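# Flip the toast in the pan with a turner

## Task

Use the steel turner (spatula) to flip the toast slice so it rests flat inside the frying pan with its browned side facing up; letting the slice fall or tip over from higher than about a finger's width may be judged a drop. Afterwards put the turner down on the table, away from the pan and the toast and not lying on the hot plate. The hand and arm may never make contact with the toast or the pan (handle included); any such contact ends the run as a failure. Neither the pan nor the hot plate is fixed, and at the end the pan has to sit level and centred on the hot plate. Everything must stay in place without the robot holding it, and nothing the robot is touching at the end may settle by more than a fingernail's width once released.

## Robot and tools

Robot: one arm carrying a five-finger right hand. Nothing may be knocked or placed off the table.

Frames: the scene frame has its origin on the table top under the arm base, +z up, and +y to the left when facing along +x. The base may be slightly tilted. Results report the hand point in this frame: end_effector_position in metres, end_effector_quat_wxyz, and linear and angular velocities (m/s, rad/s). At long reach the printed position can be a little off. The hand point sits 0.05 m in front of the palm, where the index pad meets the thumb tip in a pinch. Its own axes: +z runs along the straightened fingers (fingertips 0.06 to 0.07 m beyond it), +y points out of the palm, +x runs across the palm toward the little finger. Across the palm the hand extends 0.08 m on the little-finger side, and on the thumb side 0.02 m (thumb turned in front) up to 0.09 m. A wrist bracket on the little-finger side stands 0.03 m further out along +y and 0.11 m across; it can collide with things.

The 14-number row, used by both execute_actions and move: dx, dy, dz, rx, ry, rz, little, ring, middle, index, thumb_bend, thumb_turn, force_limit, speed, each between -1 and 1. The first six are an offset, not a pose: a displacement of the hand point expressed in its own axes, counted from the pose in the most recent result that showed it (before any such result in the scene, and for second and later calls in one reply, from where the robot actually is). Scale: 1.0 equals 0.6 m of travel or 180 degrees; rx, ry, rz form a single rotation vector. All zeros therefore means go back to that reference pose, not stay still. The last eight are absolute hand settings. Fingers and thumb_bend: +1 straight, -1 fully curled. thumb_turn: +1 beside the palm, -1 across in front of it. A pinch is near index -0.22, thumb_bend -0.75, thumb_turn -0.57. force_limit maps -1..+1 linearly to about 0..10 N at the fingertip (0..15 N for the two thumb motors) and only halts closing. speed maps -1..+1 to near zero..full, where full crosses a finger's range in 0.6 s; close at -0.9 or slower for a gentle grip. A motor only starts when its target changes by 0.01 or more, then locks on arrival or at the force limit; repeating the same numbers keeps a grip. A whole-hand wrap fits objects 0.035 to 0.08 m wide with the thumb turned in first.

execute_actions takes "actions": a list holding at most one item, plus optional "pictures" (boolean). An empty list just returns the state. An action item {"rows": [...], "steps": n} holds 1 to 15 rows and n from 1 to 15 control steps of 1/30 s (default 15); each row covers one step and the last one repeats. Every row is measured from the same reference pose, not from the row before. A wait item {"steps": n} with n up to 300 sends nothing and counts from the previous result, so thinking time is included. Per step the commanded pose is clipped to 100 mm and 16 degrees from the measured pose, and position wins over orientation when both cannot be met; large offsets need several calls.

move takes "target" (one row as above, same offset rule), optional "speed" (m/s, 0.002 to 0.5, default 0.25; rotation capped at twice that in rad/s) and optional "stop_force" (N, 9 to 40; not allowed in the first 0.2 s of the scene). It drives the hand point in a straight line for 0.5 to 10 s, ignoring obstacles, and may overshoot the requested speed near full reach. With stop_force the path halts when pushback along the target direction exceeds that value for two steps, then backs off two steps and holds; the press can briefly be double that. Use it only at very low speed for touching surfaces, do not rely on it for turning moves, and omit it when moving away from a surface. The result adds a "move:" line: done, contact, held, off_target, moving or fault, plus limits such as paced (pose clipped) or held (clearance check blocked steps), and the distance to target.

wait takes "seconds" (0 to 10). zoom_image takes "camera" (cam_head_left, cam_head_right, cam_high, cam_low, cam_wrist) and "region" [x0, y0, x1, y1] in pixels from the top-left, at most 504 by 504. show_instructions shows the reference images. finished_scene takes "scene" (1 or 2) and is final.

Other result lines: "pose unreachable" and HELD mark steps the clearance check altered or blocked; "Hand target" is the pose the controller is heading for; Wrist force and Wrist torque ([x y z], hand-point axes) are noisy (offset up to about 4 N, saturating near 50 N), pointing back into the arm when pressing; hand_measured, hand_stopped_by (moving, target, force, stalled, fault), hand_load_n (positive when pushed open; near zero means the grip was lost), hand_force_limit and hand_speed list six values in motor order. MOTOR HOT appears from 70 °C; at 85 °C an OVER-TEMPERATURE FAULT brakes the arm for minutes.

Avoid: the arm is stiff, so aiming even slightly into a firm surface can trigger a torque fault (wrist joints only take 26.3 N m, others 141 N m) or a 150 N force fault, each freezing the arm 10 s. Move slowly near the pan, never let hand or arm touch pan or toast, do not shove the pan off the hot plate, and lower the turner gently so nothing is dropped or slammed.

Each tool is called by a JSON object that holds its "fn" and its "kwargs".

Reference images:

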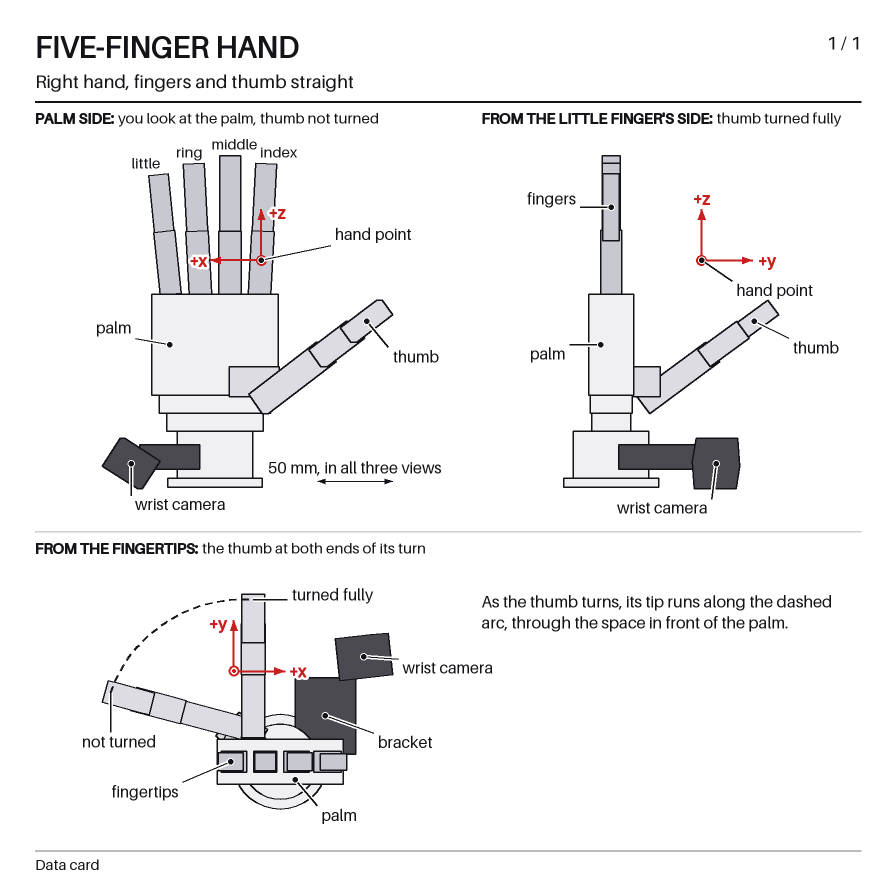

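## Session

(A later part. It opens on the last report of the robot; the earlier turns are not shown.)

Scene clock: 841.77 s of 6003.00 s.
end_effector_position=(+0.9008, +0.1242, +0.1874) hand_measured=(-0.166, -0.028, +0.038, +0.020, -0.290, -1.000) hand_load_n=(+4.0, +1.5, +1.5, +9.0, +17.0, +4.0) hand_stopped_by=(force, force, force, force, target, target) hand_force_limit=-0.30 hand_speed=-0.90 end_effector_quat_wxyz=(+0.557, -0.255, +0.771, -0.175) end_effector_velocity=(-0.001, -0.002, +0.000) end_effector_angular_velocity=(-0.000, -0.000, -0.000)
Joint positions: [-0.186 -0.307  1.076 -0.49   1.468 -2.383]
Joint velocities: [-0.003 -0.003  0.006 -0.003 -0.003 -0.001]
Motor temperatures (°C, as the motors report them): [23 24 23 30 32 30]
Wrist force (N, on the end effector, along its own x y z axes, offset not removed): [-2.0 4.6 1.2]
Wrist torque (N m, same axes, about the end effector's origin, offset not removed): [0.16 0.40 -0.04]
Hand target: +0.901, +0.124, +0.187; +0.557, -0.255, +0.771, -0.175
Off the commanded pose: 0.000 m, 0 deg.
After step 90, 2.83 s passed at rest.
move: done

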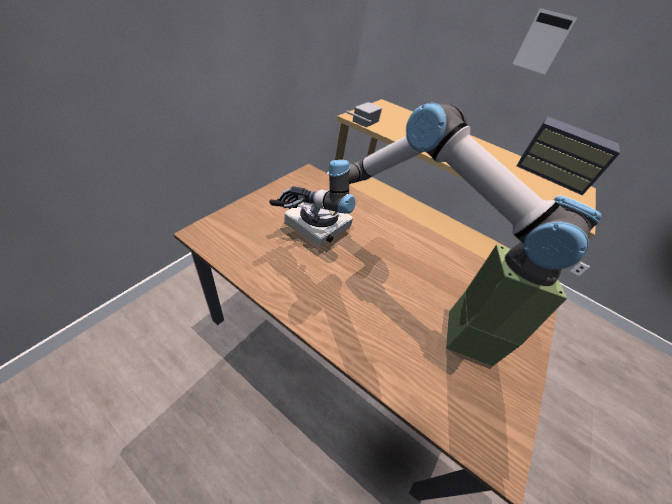

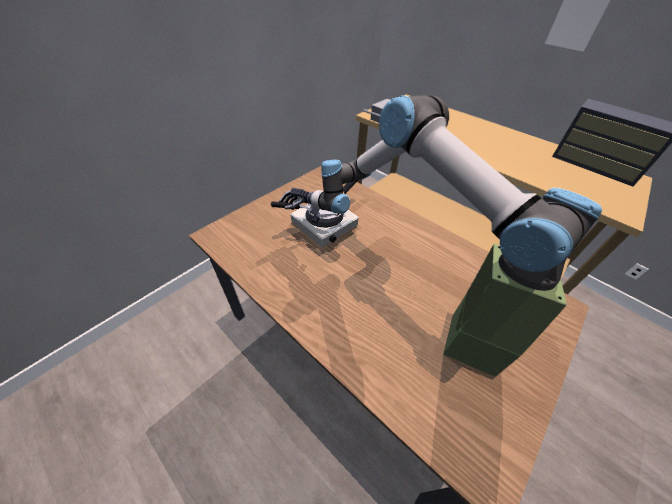

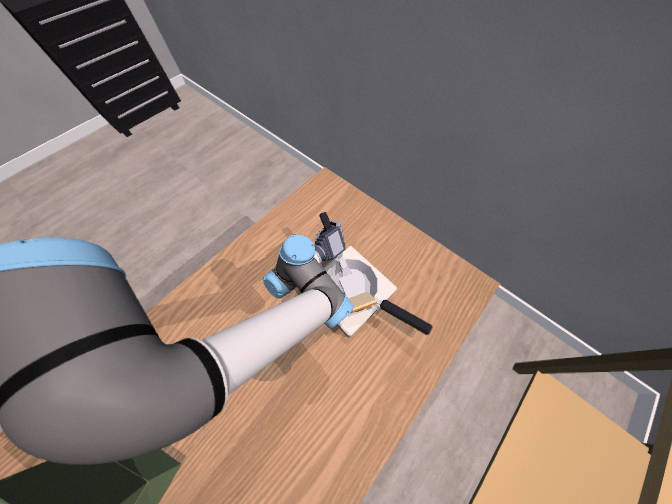

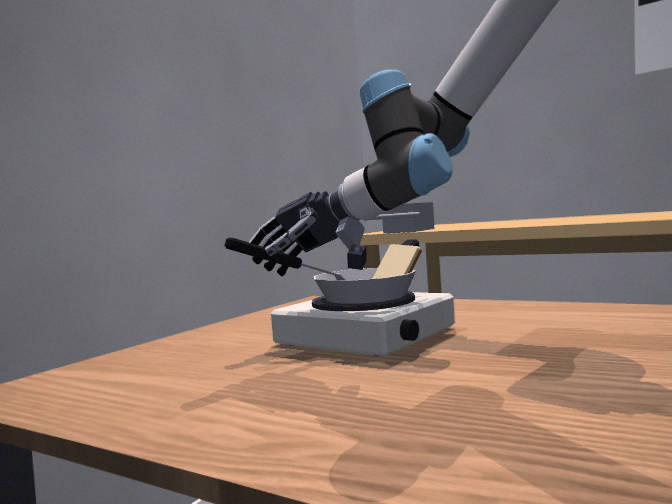

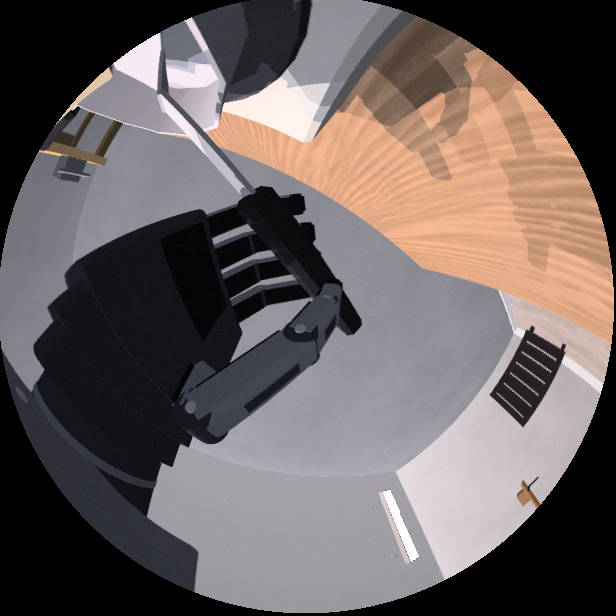

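{"fn": "move", "kwargs": {"target": [-0.0448,-0.0184,-0.0103,0.0005,-0.0199,0.0333,-0.35,-0.38,-0.35,-0.3,-0.3,-1,-0.3,-0.9], "speed": 0.025}}

{"fn": "move", "kwargs": {"target": [-0.0350,-0.0069,-0.0035,0.0004,-0.0142,0.0238,-0.35,-0.38,-0.35,-0.3,-0.3,-1,-0.3,-0.9], "speed": 0.018}}

{"fn": "zoom_image", "kwargs": {"camera": "cam_low", "region": [280,200,430,320]}}

{"fn": "zoom_image", "kwargs": {"camera": "cam_high", "region": [310,230,400,320]}}

Scene clock: 866.50 s of 6003.00 s.
end_effector_position=(+0.9038, +0.1309, +0.2159) hand_measured=(-0.166, -0.028, +0.038, +0.020, -0.290, -1.000) hand_load_n=(+3.5, +1.5, +2.0, +9.0, +16.5, +4.5) hand_stopped_by=(force, force, force, force, target, target) hand_force_limit=-0.30 hand_speed=-0.90 end_effector_quat_wxyz=(+0.589, -0.219, +0.765, -0.138) end_effector_velocity=(+0.000, +0.000, +0.002) end_effector_angular_velocity=(+0.010, -0.004, -0.002)
Joint positions: [-0.188 -0.337  1.112 -0.543  1.425 -2.274]
Joint velocities: [-0.    -0.003  0.004 -0.006 -0.002  0.011]
Motor temperatures (°C, as the motors report them): [23 24 23 30 32 30]
Wrist force (N, on the end effector, along its own x y z axes, offset not removed): [2.0 0.4 1.4]
Wrist torque (N m, same axes, about the end effector's origin, offset not removed): [-0.22 -0.22 0.08]
Hand target: +0.904, +0.131, +0.216; +0.589, -0.219, +0.765, -0.138
Off the commanded pose: 0.000 m, 0 deg.
After step 90, 19.07 s passed at rest.
move: done

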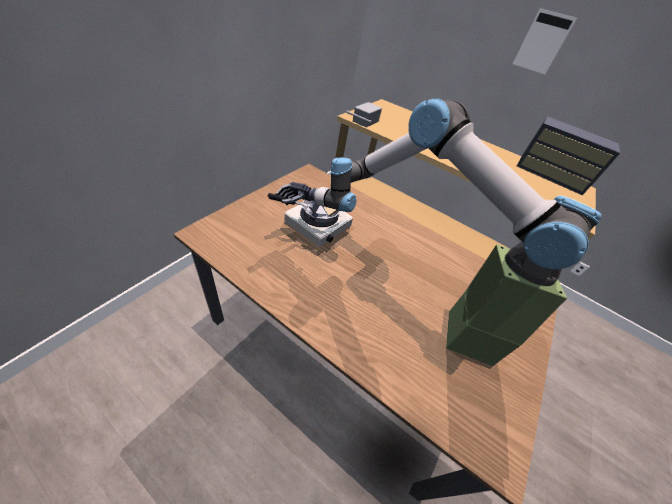

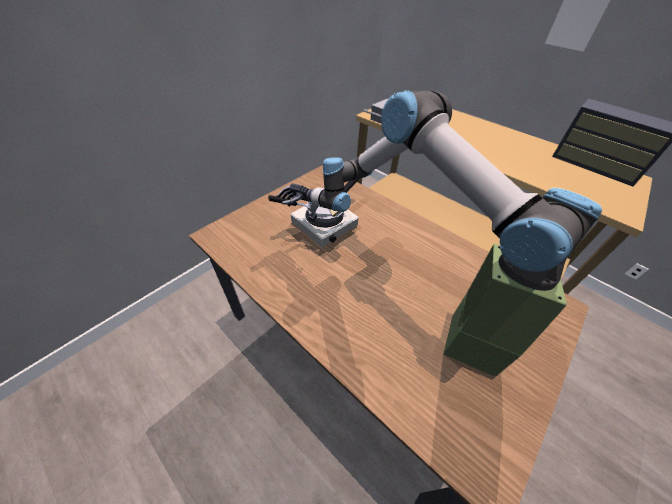

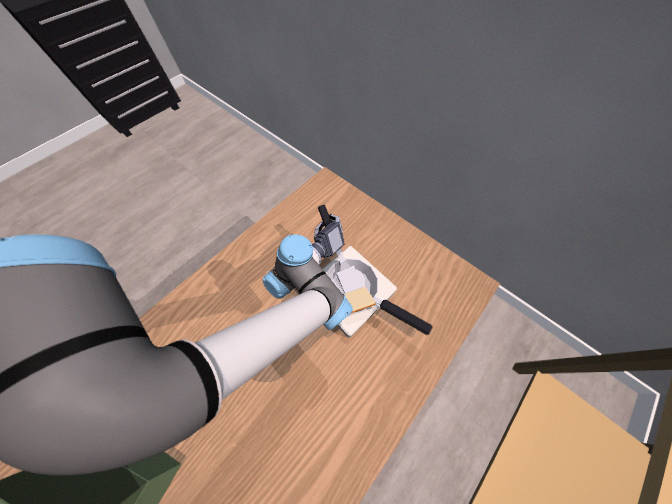

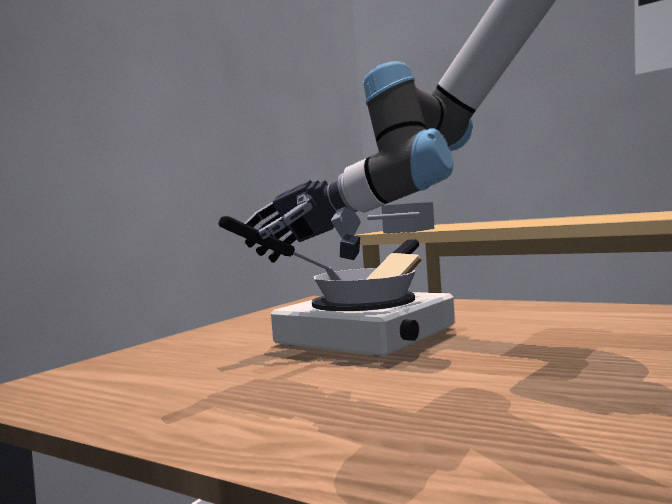

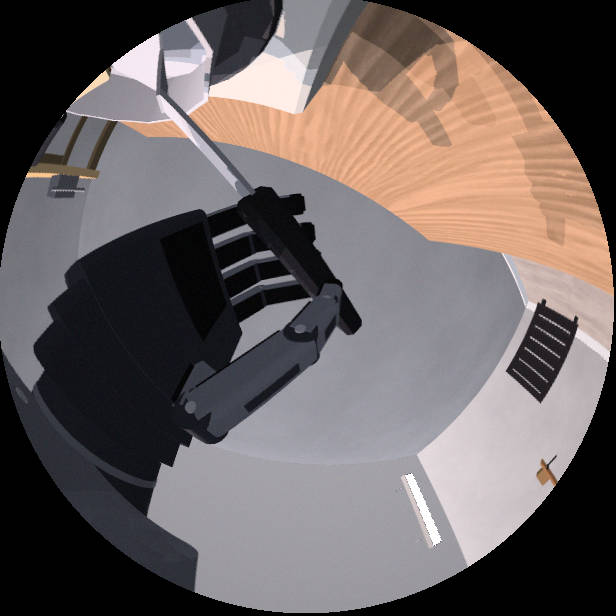

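Scene clock: 869.13 s of 6003.00 s.
end_effector_position=(+0.9069, +0.1376, +0.2358) hand_measured=(-0.166, -0.028, +0.038, +0.020, -0.290, -1.000) hand_load_n=(+3.5, +1.5, +2.0, +9.0, +16.5, +4.5) hand_stopped_by=(force, force, force, force, target, target) hand_force_limit=-0.30 hand_speed=-0.90 end_effector_quat_wxyz=(+0.611, -0.193, +0.760, -0.112) end_effector_velocity=(+0.000, +0.001, +0.002) end_effector_angular_velocity=(+0.007, -0.004, +0.001)
Joint positions: [-0.184 -0.352  1.129 -0.581  1.403 -2.193]
Joint velocities: [ 0.001 -0.001  0.002 -0.004 -0.002  0.007]
Motor temperatures (°C, as the motors report them): [23 24 23 30 32 30]
Wrist force (N, on the end effector, along its own x y z axes, offset not removed): [0.7 1.7 6.0]
Wrist torque (N m, same axes, about the end effector's origin, offset not removed): [-0.18 -0.17 0.12]
Hand target: +0.907, +0.138, +0.236; +0.611, -0.193, +0.760, -0.112
Off the commanded pose: 0.000 m, 0 deg.
move: done

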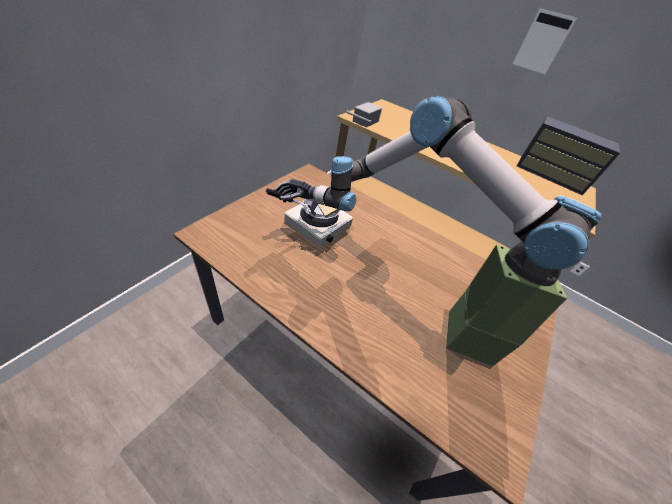

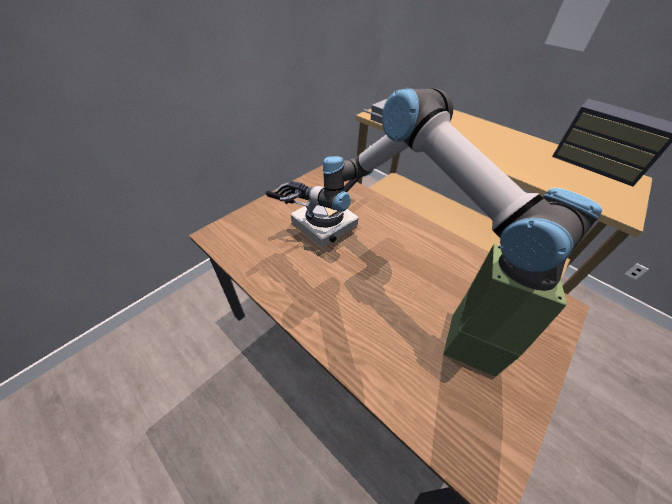

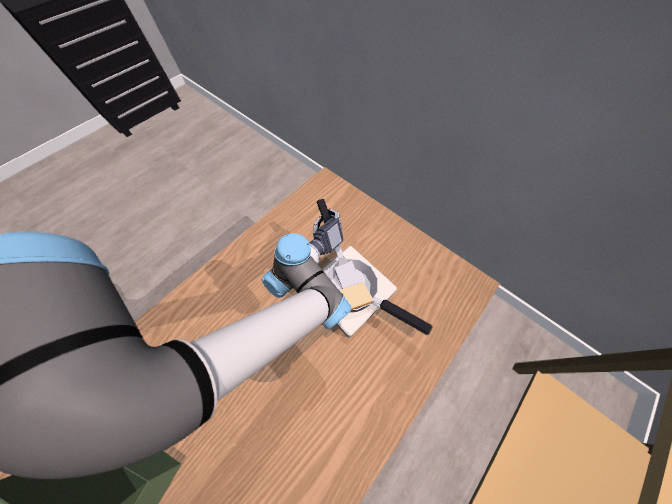

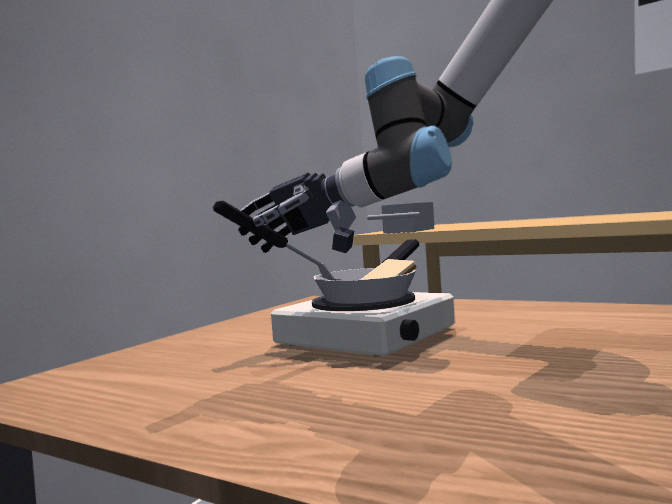

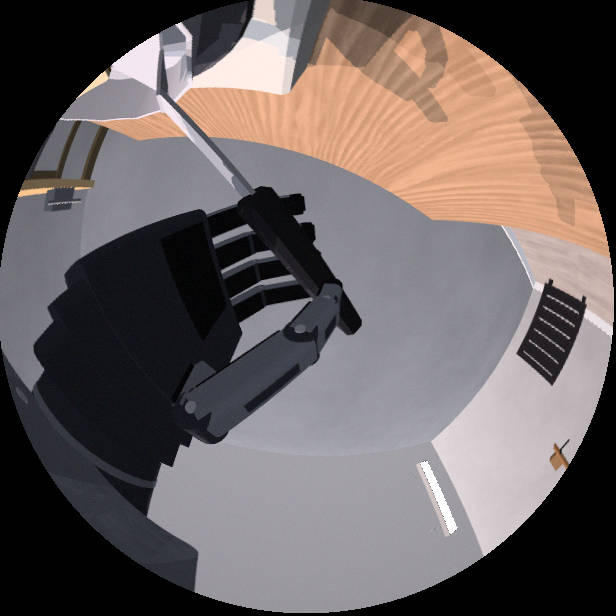

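Region (280, 200, 430, 320) of cam_low's 672x504 image, scaled by 3.360, with more detail than that image has; it fills the top 403 rows of this view, and the rest is white.

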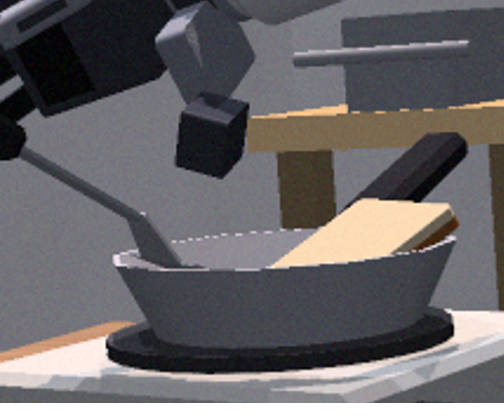

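Region (310, 230, 400, 320) of cam_high's 672x504 image, scaled by 5.600, with more detail than that image has.

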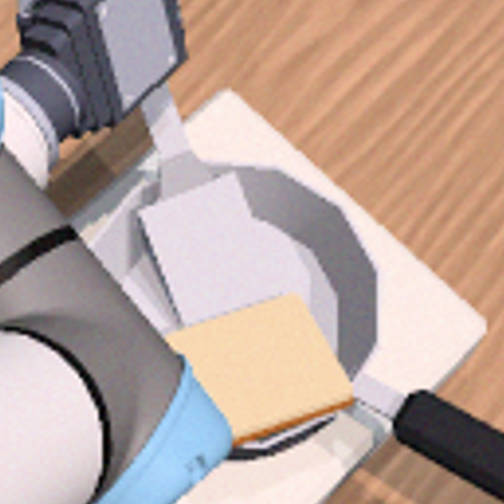

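{"fn": "move", "kwargs": {"target": [-0.0061,0.0085,0.0052,0,0,0,-0.35,-0.38,-0.35,-0.3,-0.3,-1,-0.3,-0.9], "speed": 0.005}}

{"fn": "zoom_image", "kwargs": {"camera": "cam_low", "region": [280,200,430,320]}}

{"fn": "zoom_image", "kwargs": {"camera": "cam_high", "region": [310,230,400,320]}}

Scene clock: 876.27 s of 6003.00 s.
end_effector_position=(+0.9097, +0.1438, +0.2362) hand_measured=(-0.166, -0.028, +0.038, +0.020, -0.290, -1.000) hand_load_n=(+4.0, +1.5, +2.0, +9.0, +16.5, +4.0) hand_stopped_by=(force, force, force, force, target, target) hand_force_limit=-0.30 hand_speed=-0.90 end_effector_quat_wxyz=(+0.611, -0.193, +0.760, -0.112) end_effector_velocity=(+0.000, +0.001, +0.000) end_effector_angular_velocity=(-0.001, -0.000, +0.002)
Joint positions: [-0.174 -0.345  1.114 -0.573  1.413 -2.191]
Joint velocities: [ 0.002  0.001 -0.003  0.002  0.    -0.001]
Motor temperatures (°C, as the motors report them): [23 24 23 30 32 30]
Wrist force (N, on the end effector, along its own x y z axes, offset not removed): [-3.1 -0.6 4.5]
Wrist torque (N m, same axes, about the end effector's origin, offset not removed): [-0.54 0.48 -0.18]
Hand target: +0.910, +0.144, +0.236; +0.611, -0.193, +0.760, -0.112
Off the commanded pose: 0.000 m, 0 deg.
After step 90, 2.53 s passed at rest.
move: done

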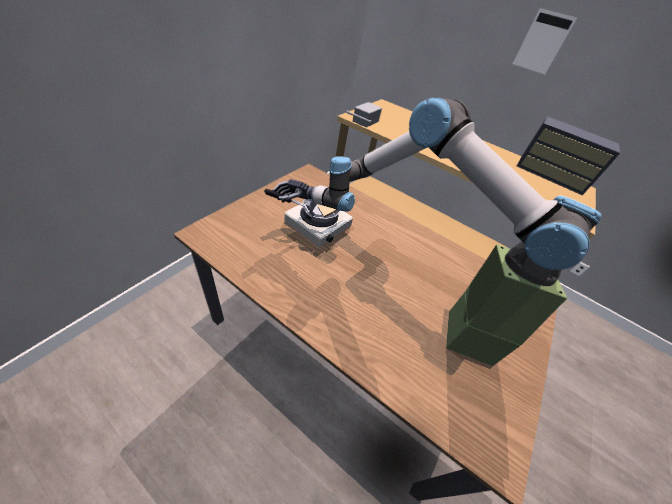

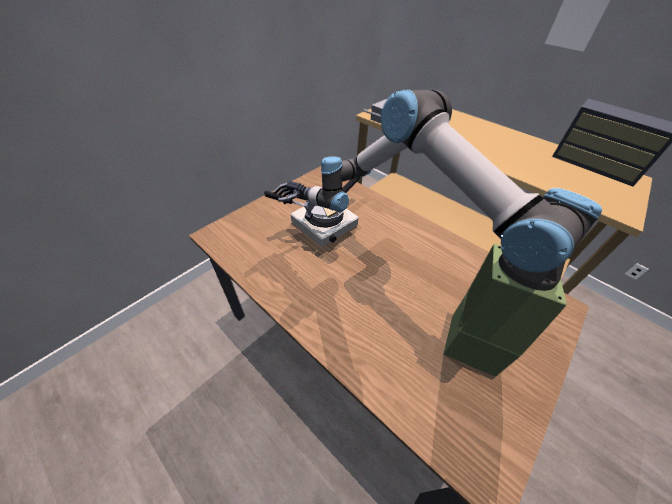

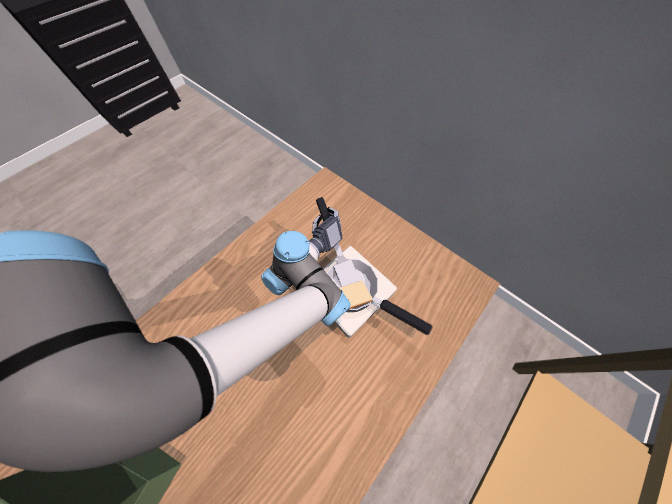

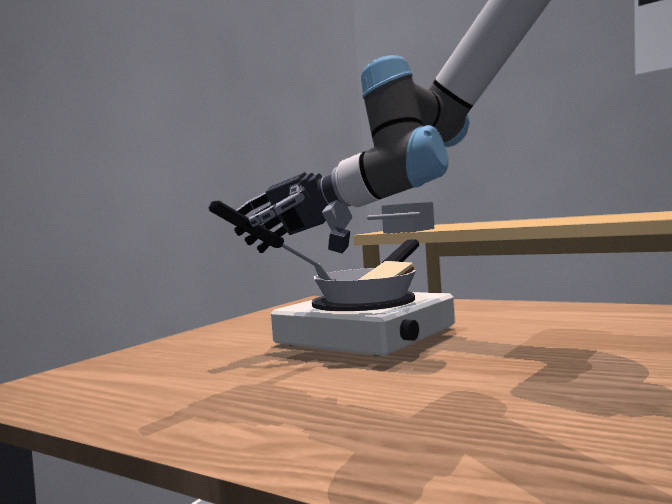

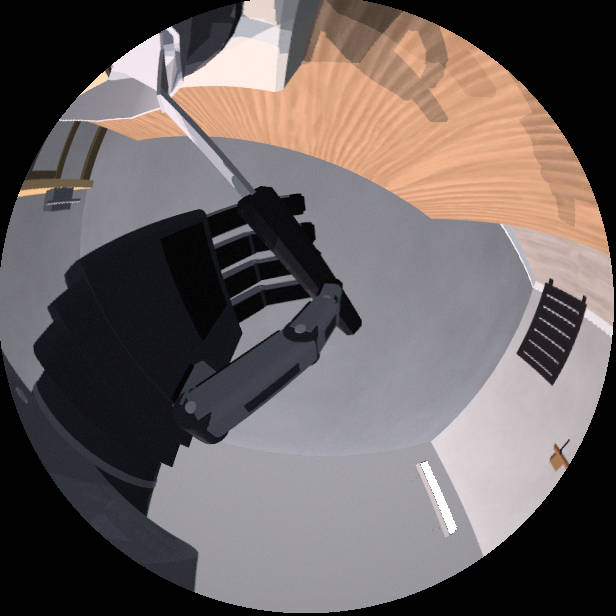

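Region (280, 200, 430, 320) of cam_low's 672x504 image, scaled by 3.360, with more detail than that image has; it fills the top 403 rows of this view, and the rest is white.

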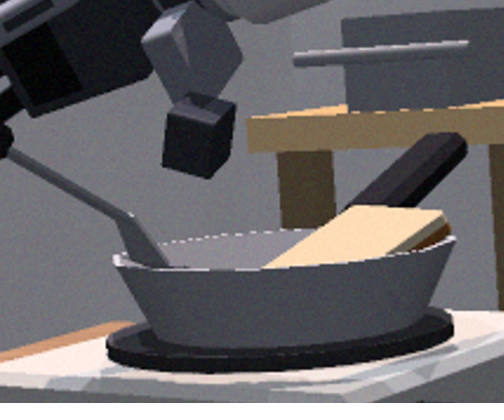

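Region (310, 230, 400, 320) of cam_high's 672x504 image, scaled by 5.600, with more detail than that image has.

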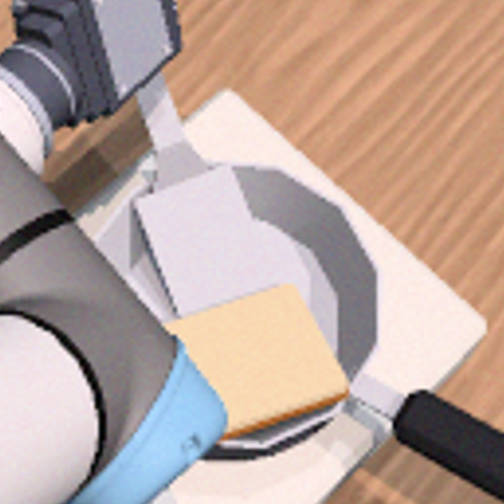

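{"fn": "move", "kwargs": {"target": [-0.0102,-0.0071,-0.0041,0.0001,-0.0057,0.0095,-0.35,-0.38,-0.35,-0.3,-0.3,-1,-0.3,-0.9], "speed": 0.01}}

{"fn": "zoom_image", "kwargs": {"camera": "cam_low", "region": [280,200,430,320]}}

{"fn": "zoom_image", "kwargs": {"camera": "cam_high", "region": [310,230,400,320]}}

Scene clock: 883.90 s of 6003.00 s.
end_effector_position=(+0.9091, +0.1425, +0.2438) hand_measured=(-0.166, -0.028, +0.038, +0.020, -0.290, -1.000) hand_load_n=(+4.0, +1.5, +2.0, +9.0, +17.0, +4.0) hand_stopped_by=(force, force, force, force, target, target) hand_force_limit=-0.30 hand_speed=-0.90 end_effector_quat_wxyz=(+0.619, -0.183, +0.757, -0.102) end_effector_velocity=(-0.000, -0.000, +0.001) end_effector_angular_velocity=(+0.004, -0.002, -0.001)
Joint positions: [-0.178 -0.355  1.129 -0.593  1.399 -2.16 ]
Joint velocities: [-0.001 -0.001  0.002 -0.003 -0.001  0.004]
Motor temperatures (°C, as the motors report them): [23 24 23 30 32 30]
Wrist force (N, on the end effector, along its own x y z axes, offset not removed): [3.4 3.5 3.3]
Wrist torque (N m, same axes, about the end effector's origin, offset not removed): [0.17 -0.44 0.47]
Hand target: +0.909, +0.142, +0.244; +0.619, -0.183, +0.757, -0.101
Off the commanded pose: 0.000 m, 0 deg.
After step 90, 2.67 s passed at rest.
move: done

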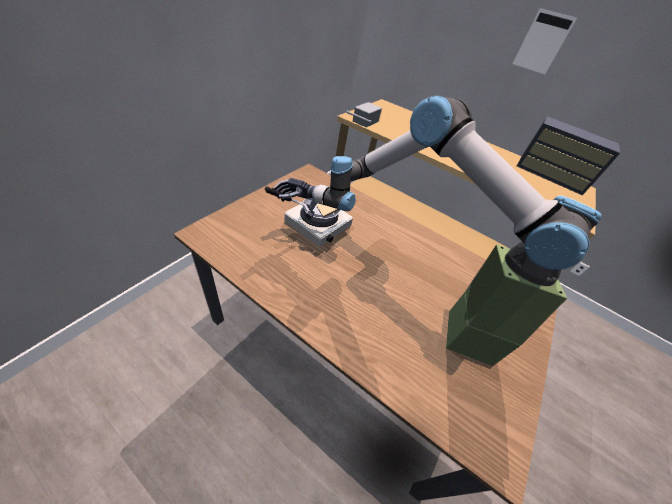

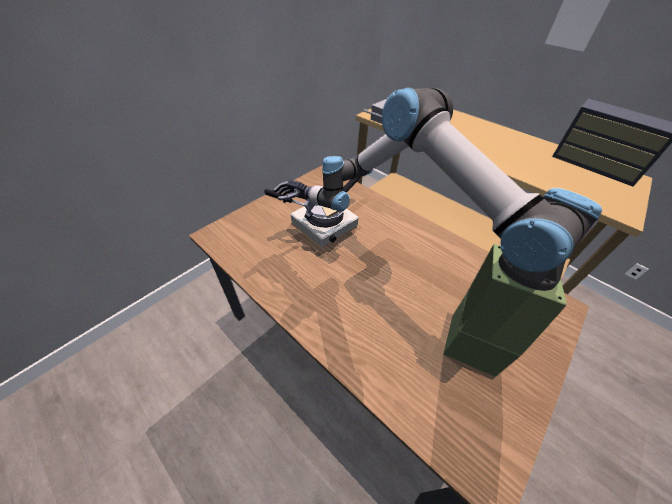

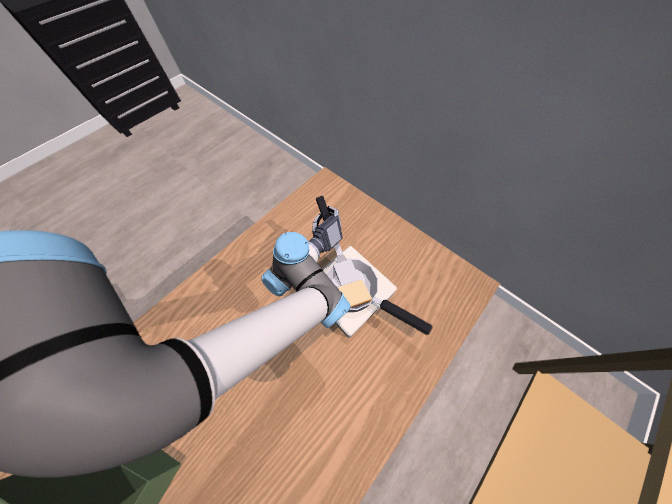

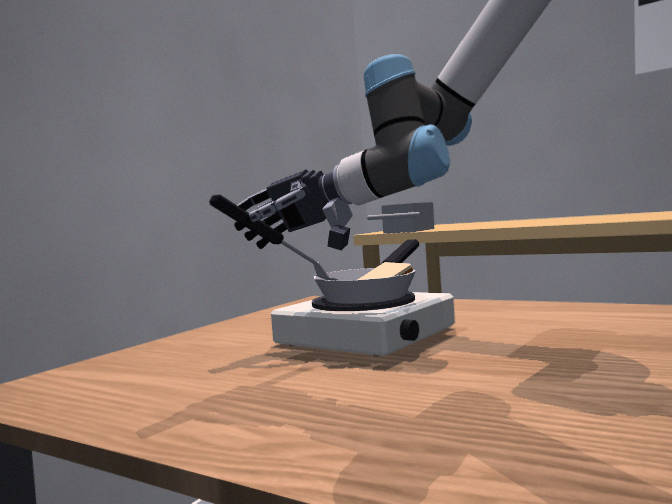

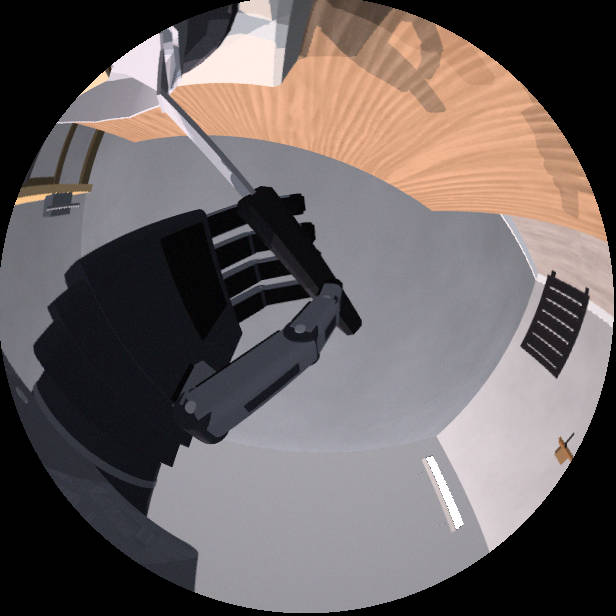

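Region (280, 200, 430, 320) of cam_low's 672x504 image, scaled by 3.360, with more detail than that image has; it fills the top 403 rows of this view, and the rest is white.

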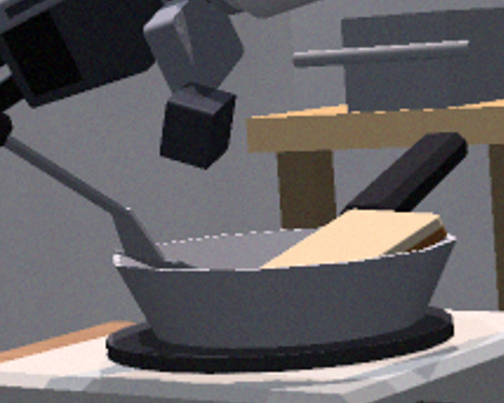

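Region (310, 230, 400, 320) of cam_high's 672x504 image, scaled by 5.600, with more detail than that image has.

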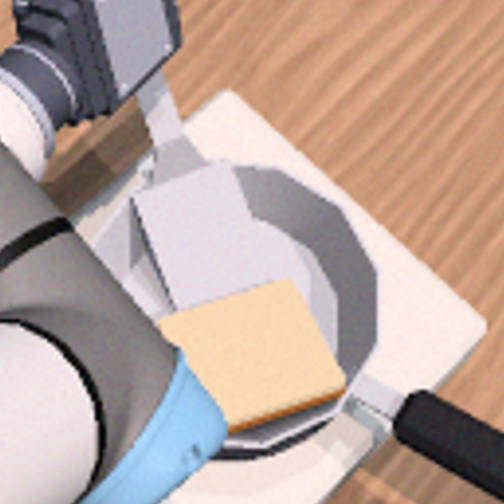

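{"fn": "move", "kwargs": {"target": [-0.0074,-0.0062,-0.0016,0.0001,-0.0043,0.0071,-0.35,-0.38,-0.35,-0.3,-0.3,-1,-0.3,-0.9], "speed": 0.008}}

{"fn": "zoom_image", "kwargs": {"camera": "cam_low", "region": [280,200,430,320]}}

{"fn": "zoom_image", "kwargs": {"camera": "cam_high", "region": [310,230,400,320]}}

Scene clock: 893.37 s of 6003.00 s.
end_effector_position=(+0.9094, +0.1409, +0.2493) hand_measured=(-0.166, -0.028, +0.038, +0.020, -0.290, -1.000) hand_load_n=(+3.5, +1.5, +1.5, +9.0, +17.0, +4.0) hand_stopped_by=(force, force, force, force, target, target) hand_force_limit=-0.30 hand_speed=-0.90 end_effector_quat_wxyz=(+0.625, -0.175, +0.755, -0.094) end_effector_velocity=(+0.000, +0.000, +0.001) end_effector_angular_velocity=(+0.004, -0.002, +0.001)
Joint positions: [-0.182 -0.361  1.137 -0.607  1.388 -2.137]
Joint velocities: [-0.    -0.001  0.001 -0.002 -0.002  0.004]
Motor temperatures (°C, as the motors report them): [23 24 23 30 32 30]
Wrist force (N, on the end effector, along its own x y z axes, offset not removed): [0.2 3.5 4.8]
Wrist torque (N m, same axes, about the end effector's origin, offset not removed): [0.31 0.08 0.18]
Hand target: +0.909, +0.141, +0.249; +0.625, -0.175, +0.755, -0.094
Off the commanded pose: 0.000 m, 0 deg.
After step 90, 4.67 s passed at rest.
move: done

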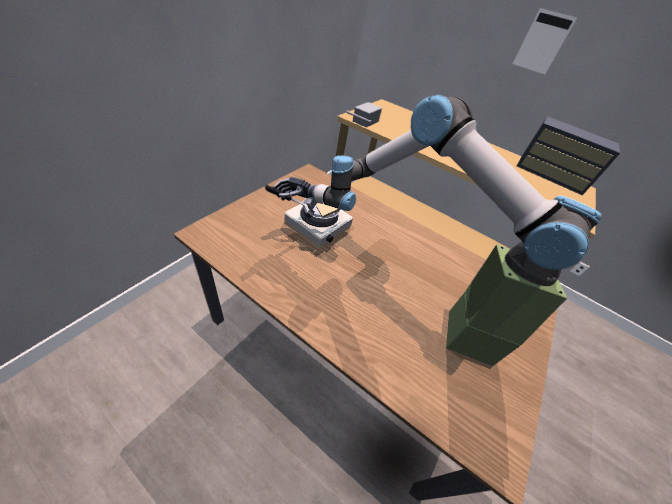

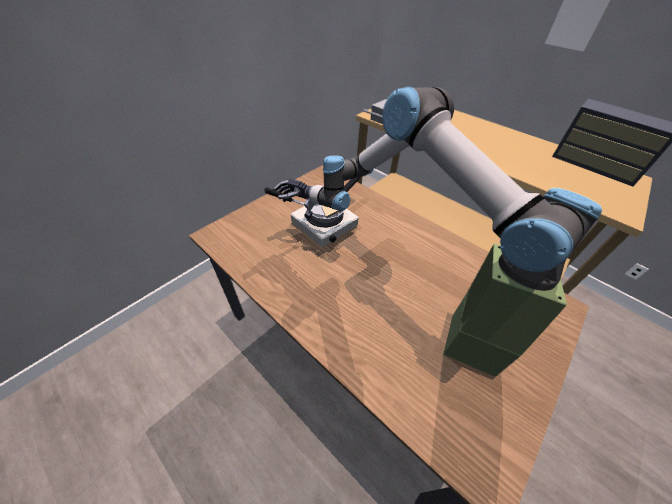

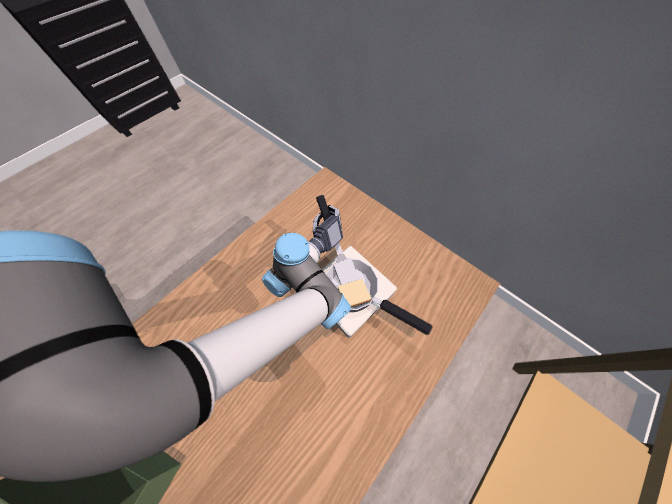

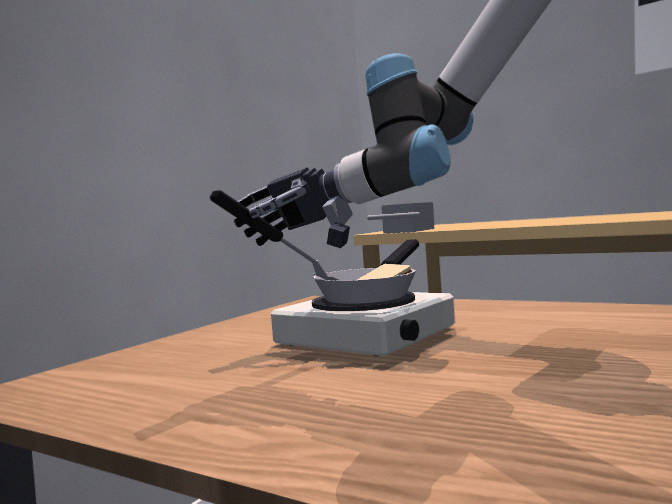

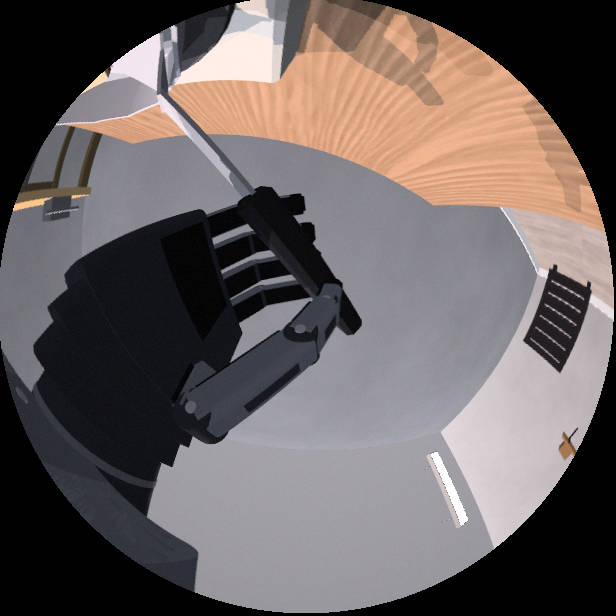

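Region (280, 200, 430, 320) of cam_low's 672x504 image, scaled by 3.360, with more detail than that image has; it fills the top 403 rows of this view, and the rest is white.

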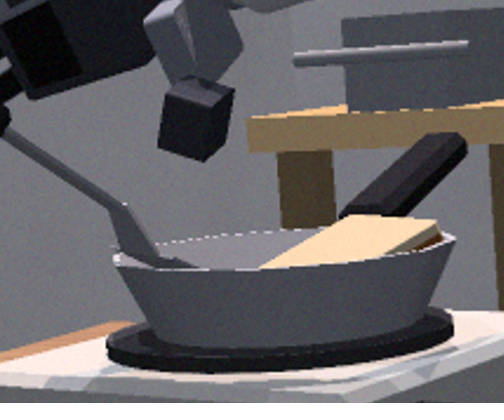

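Region (310, 230, 400, 320) of cam_high's 672x504 image, scaled by 5.600, with more detail than that image has.

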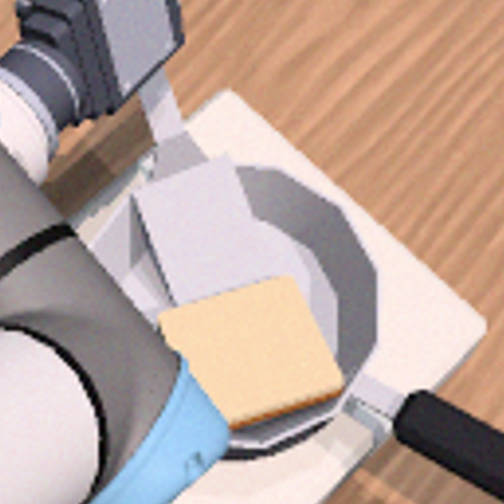

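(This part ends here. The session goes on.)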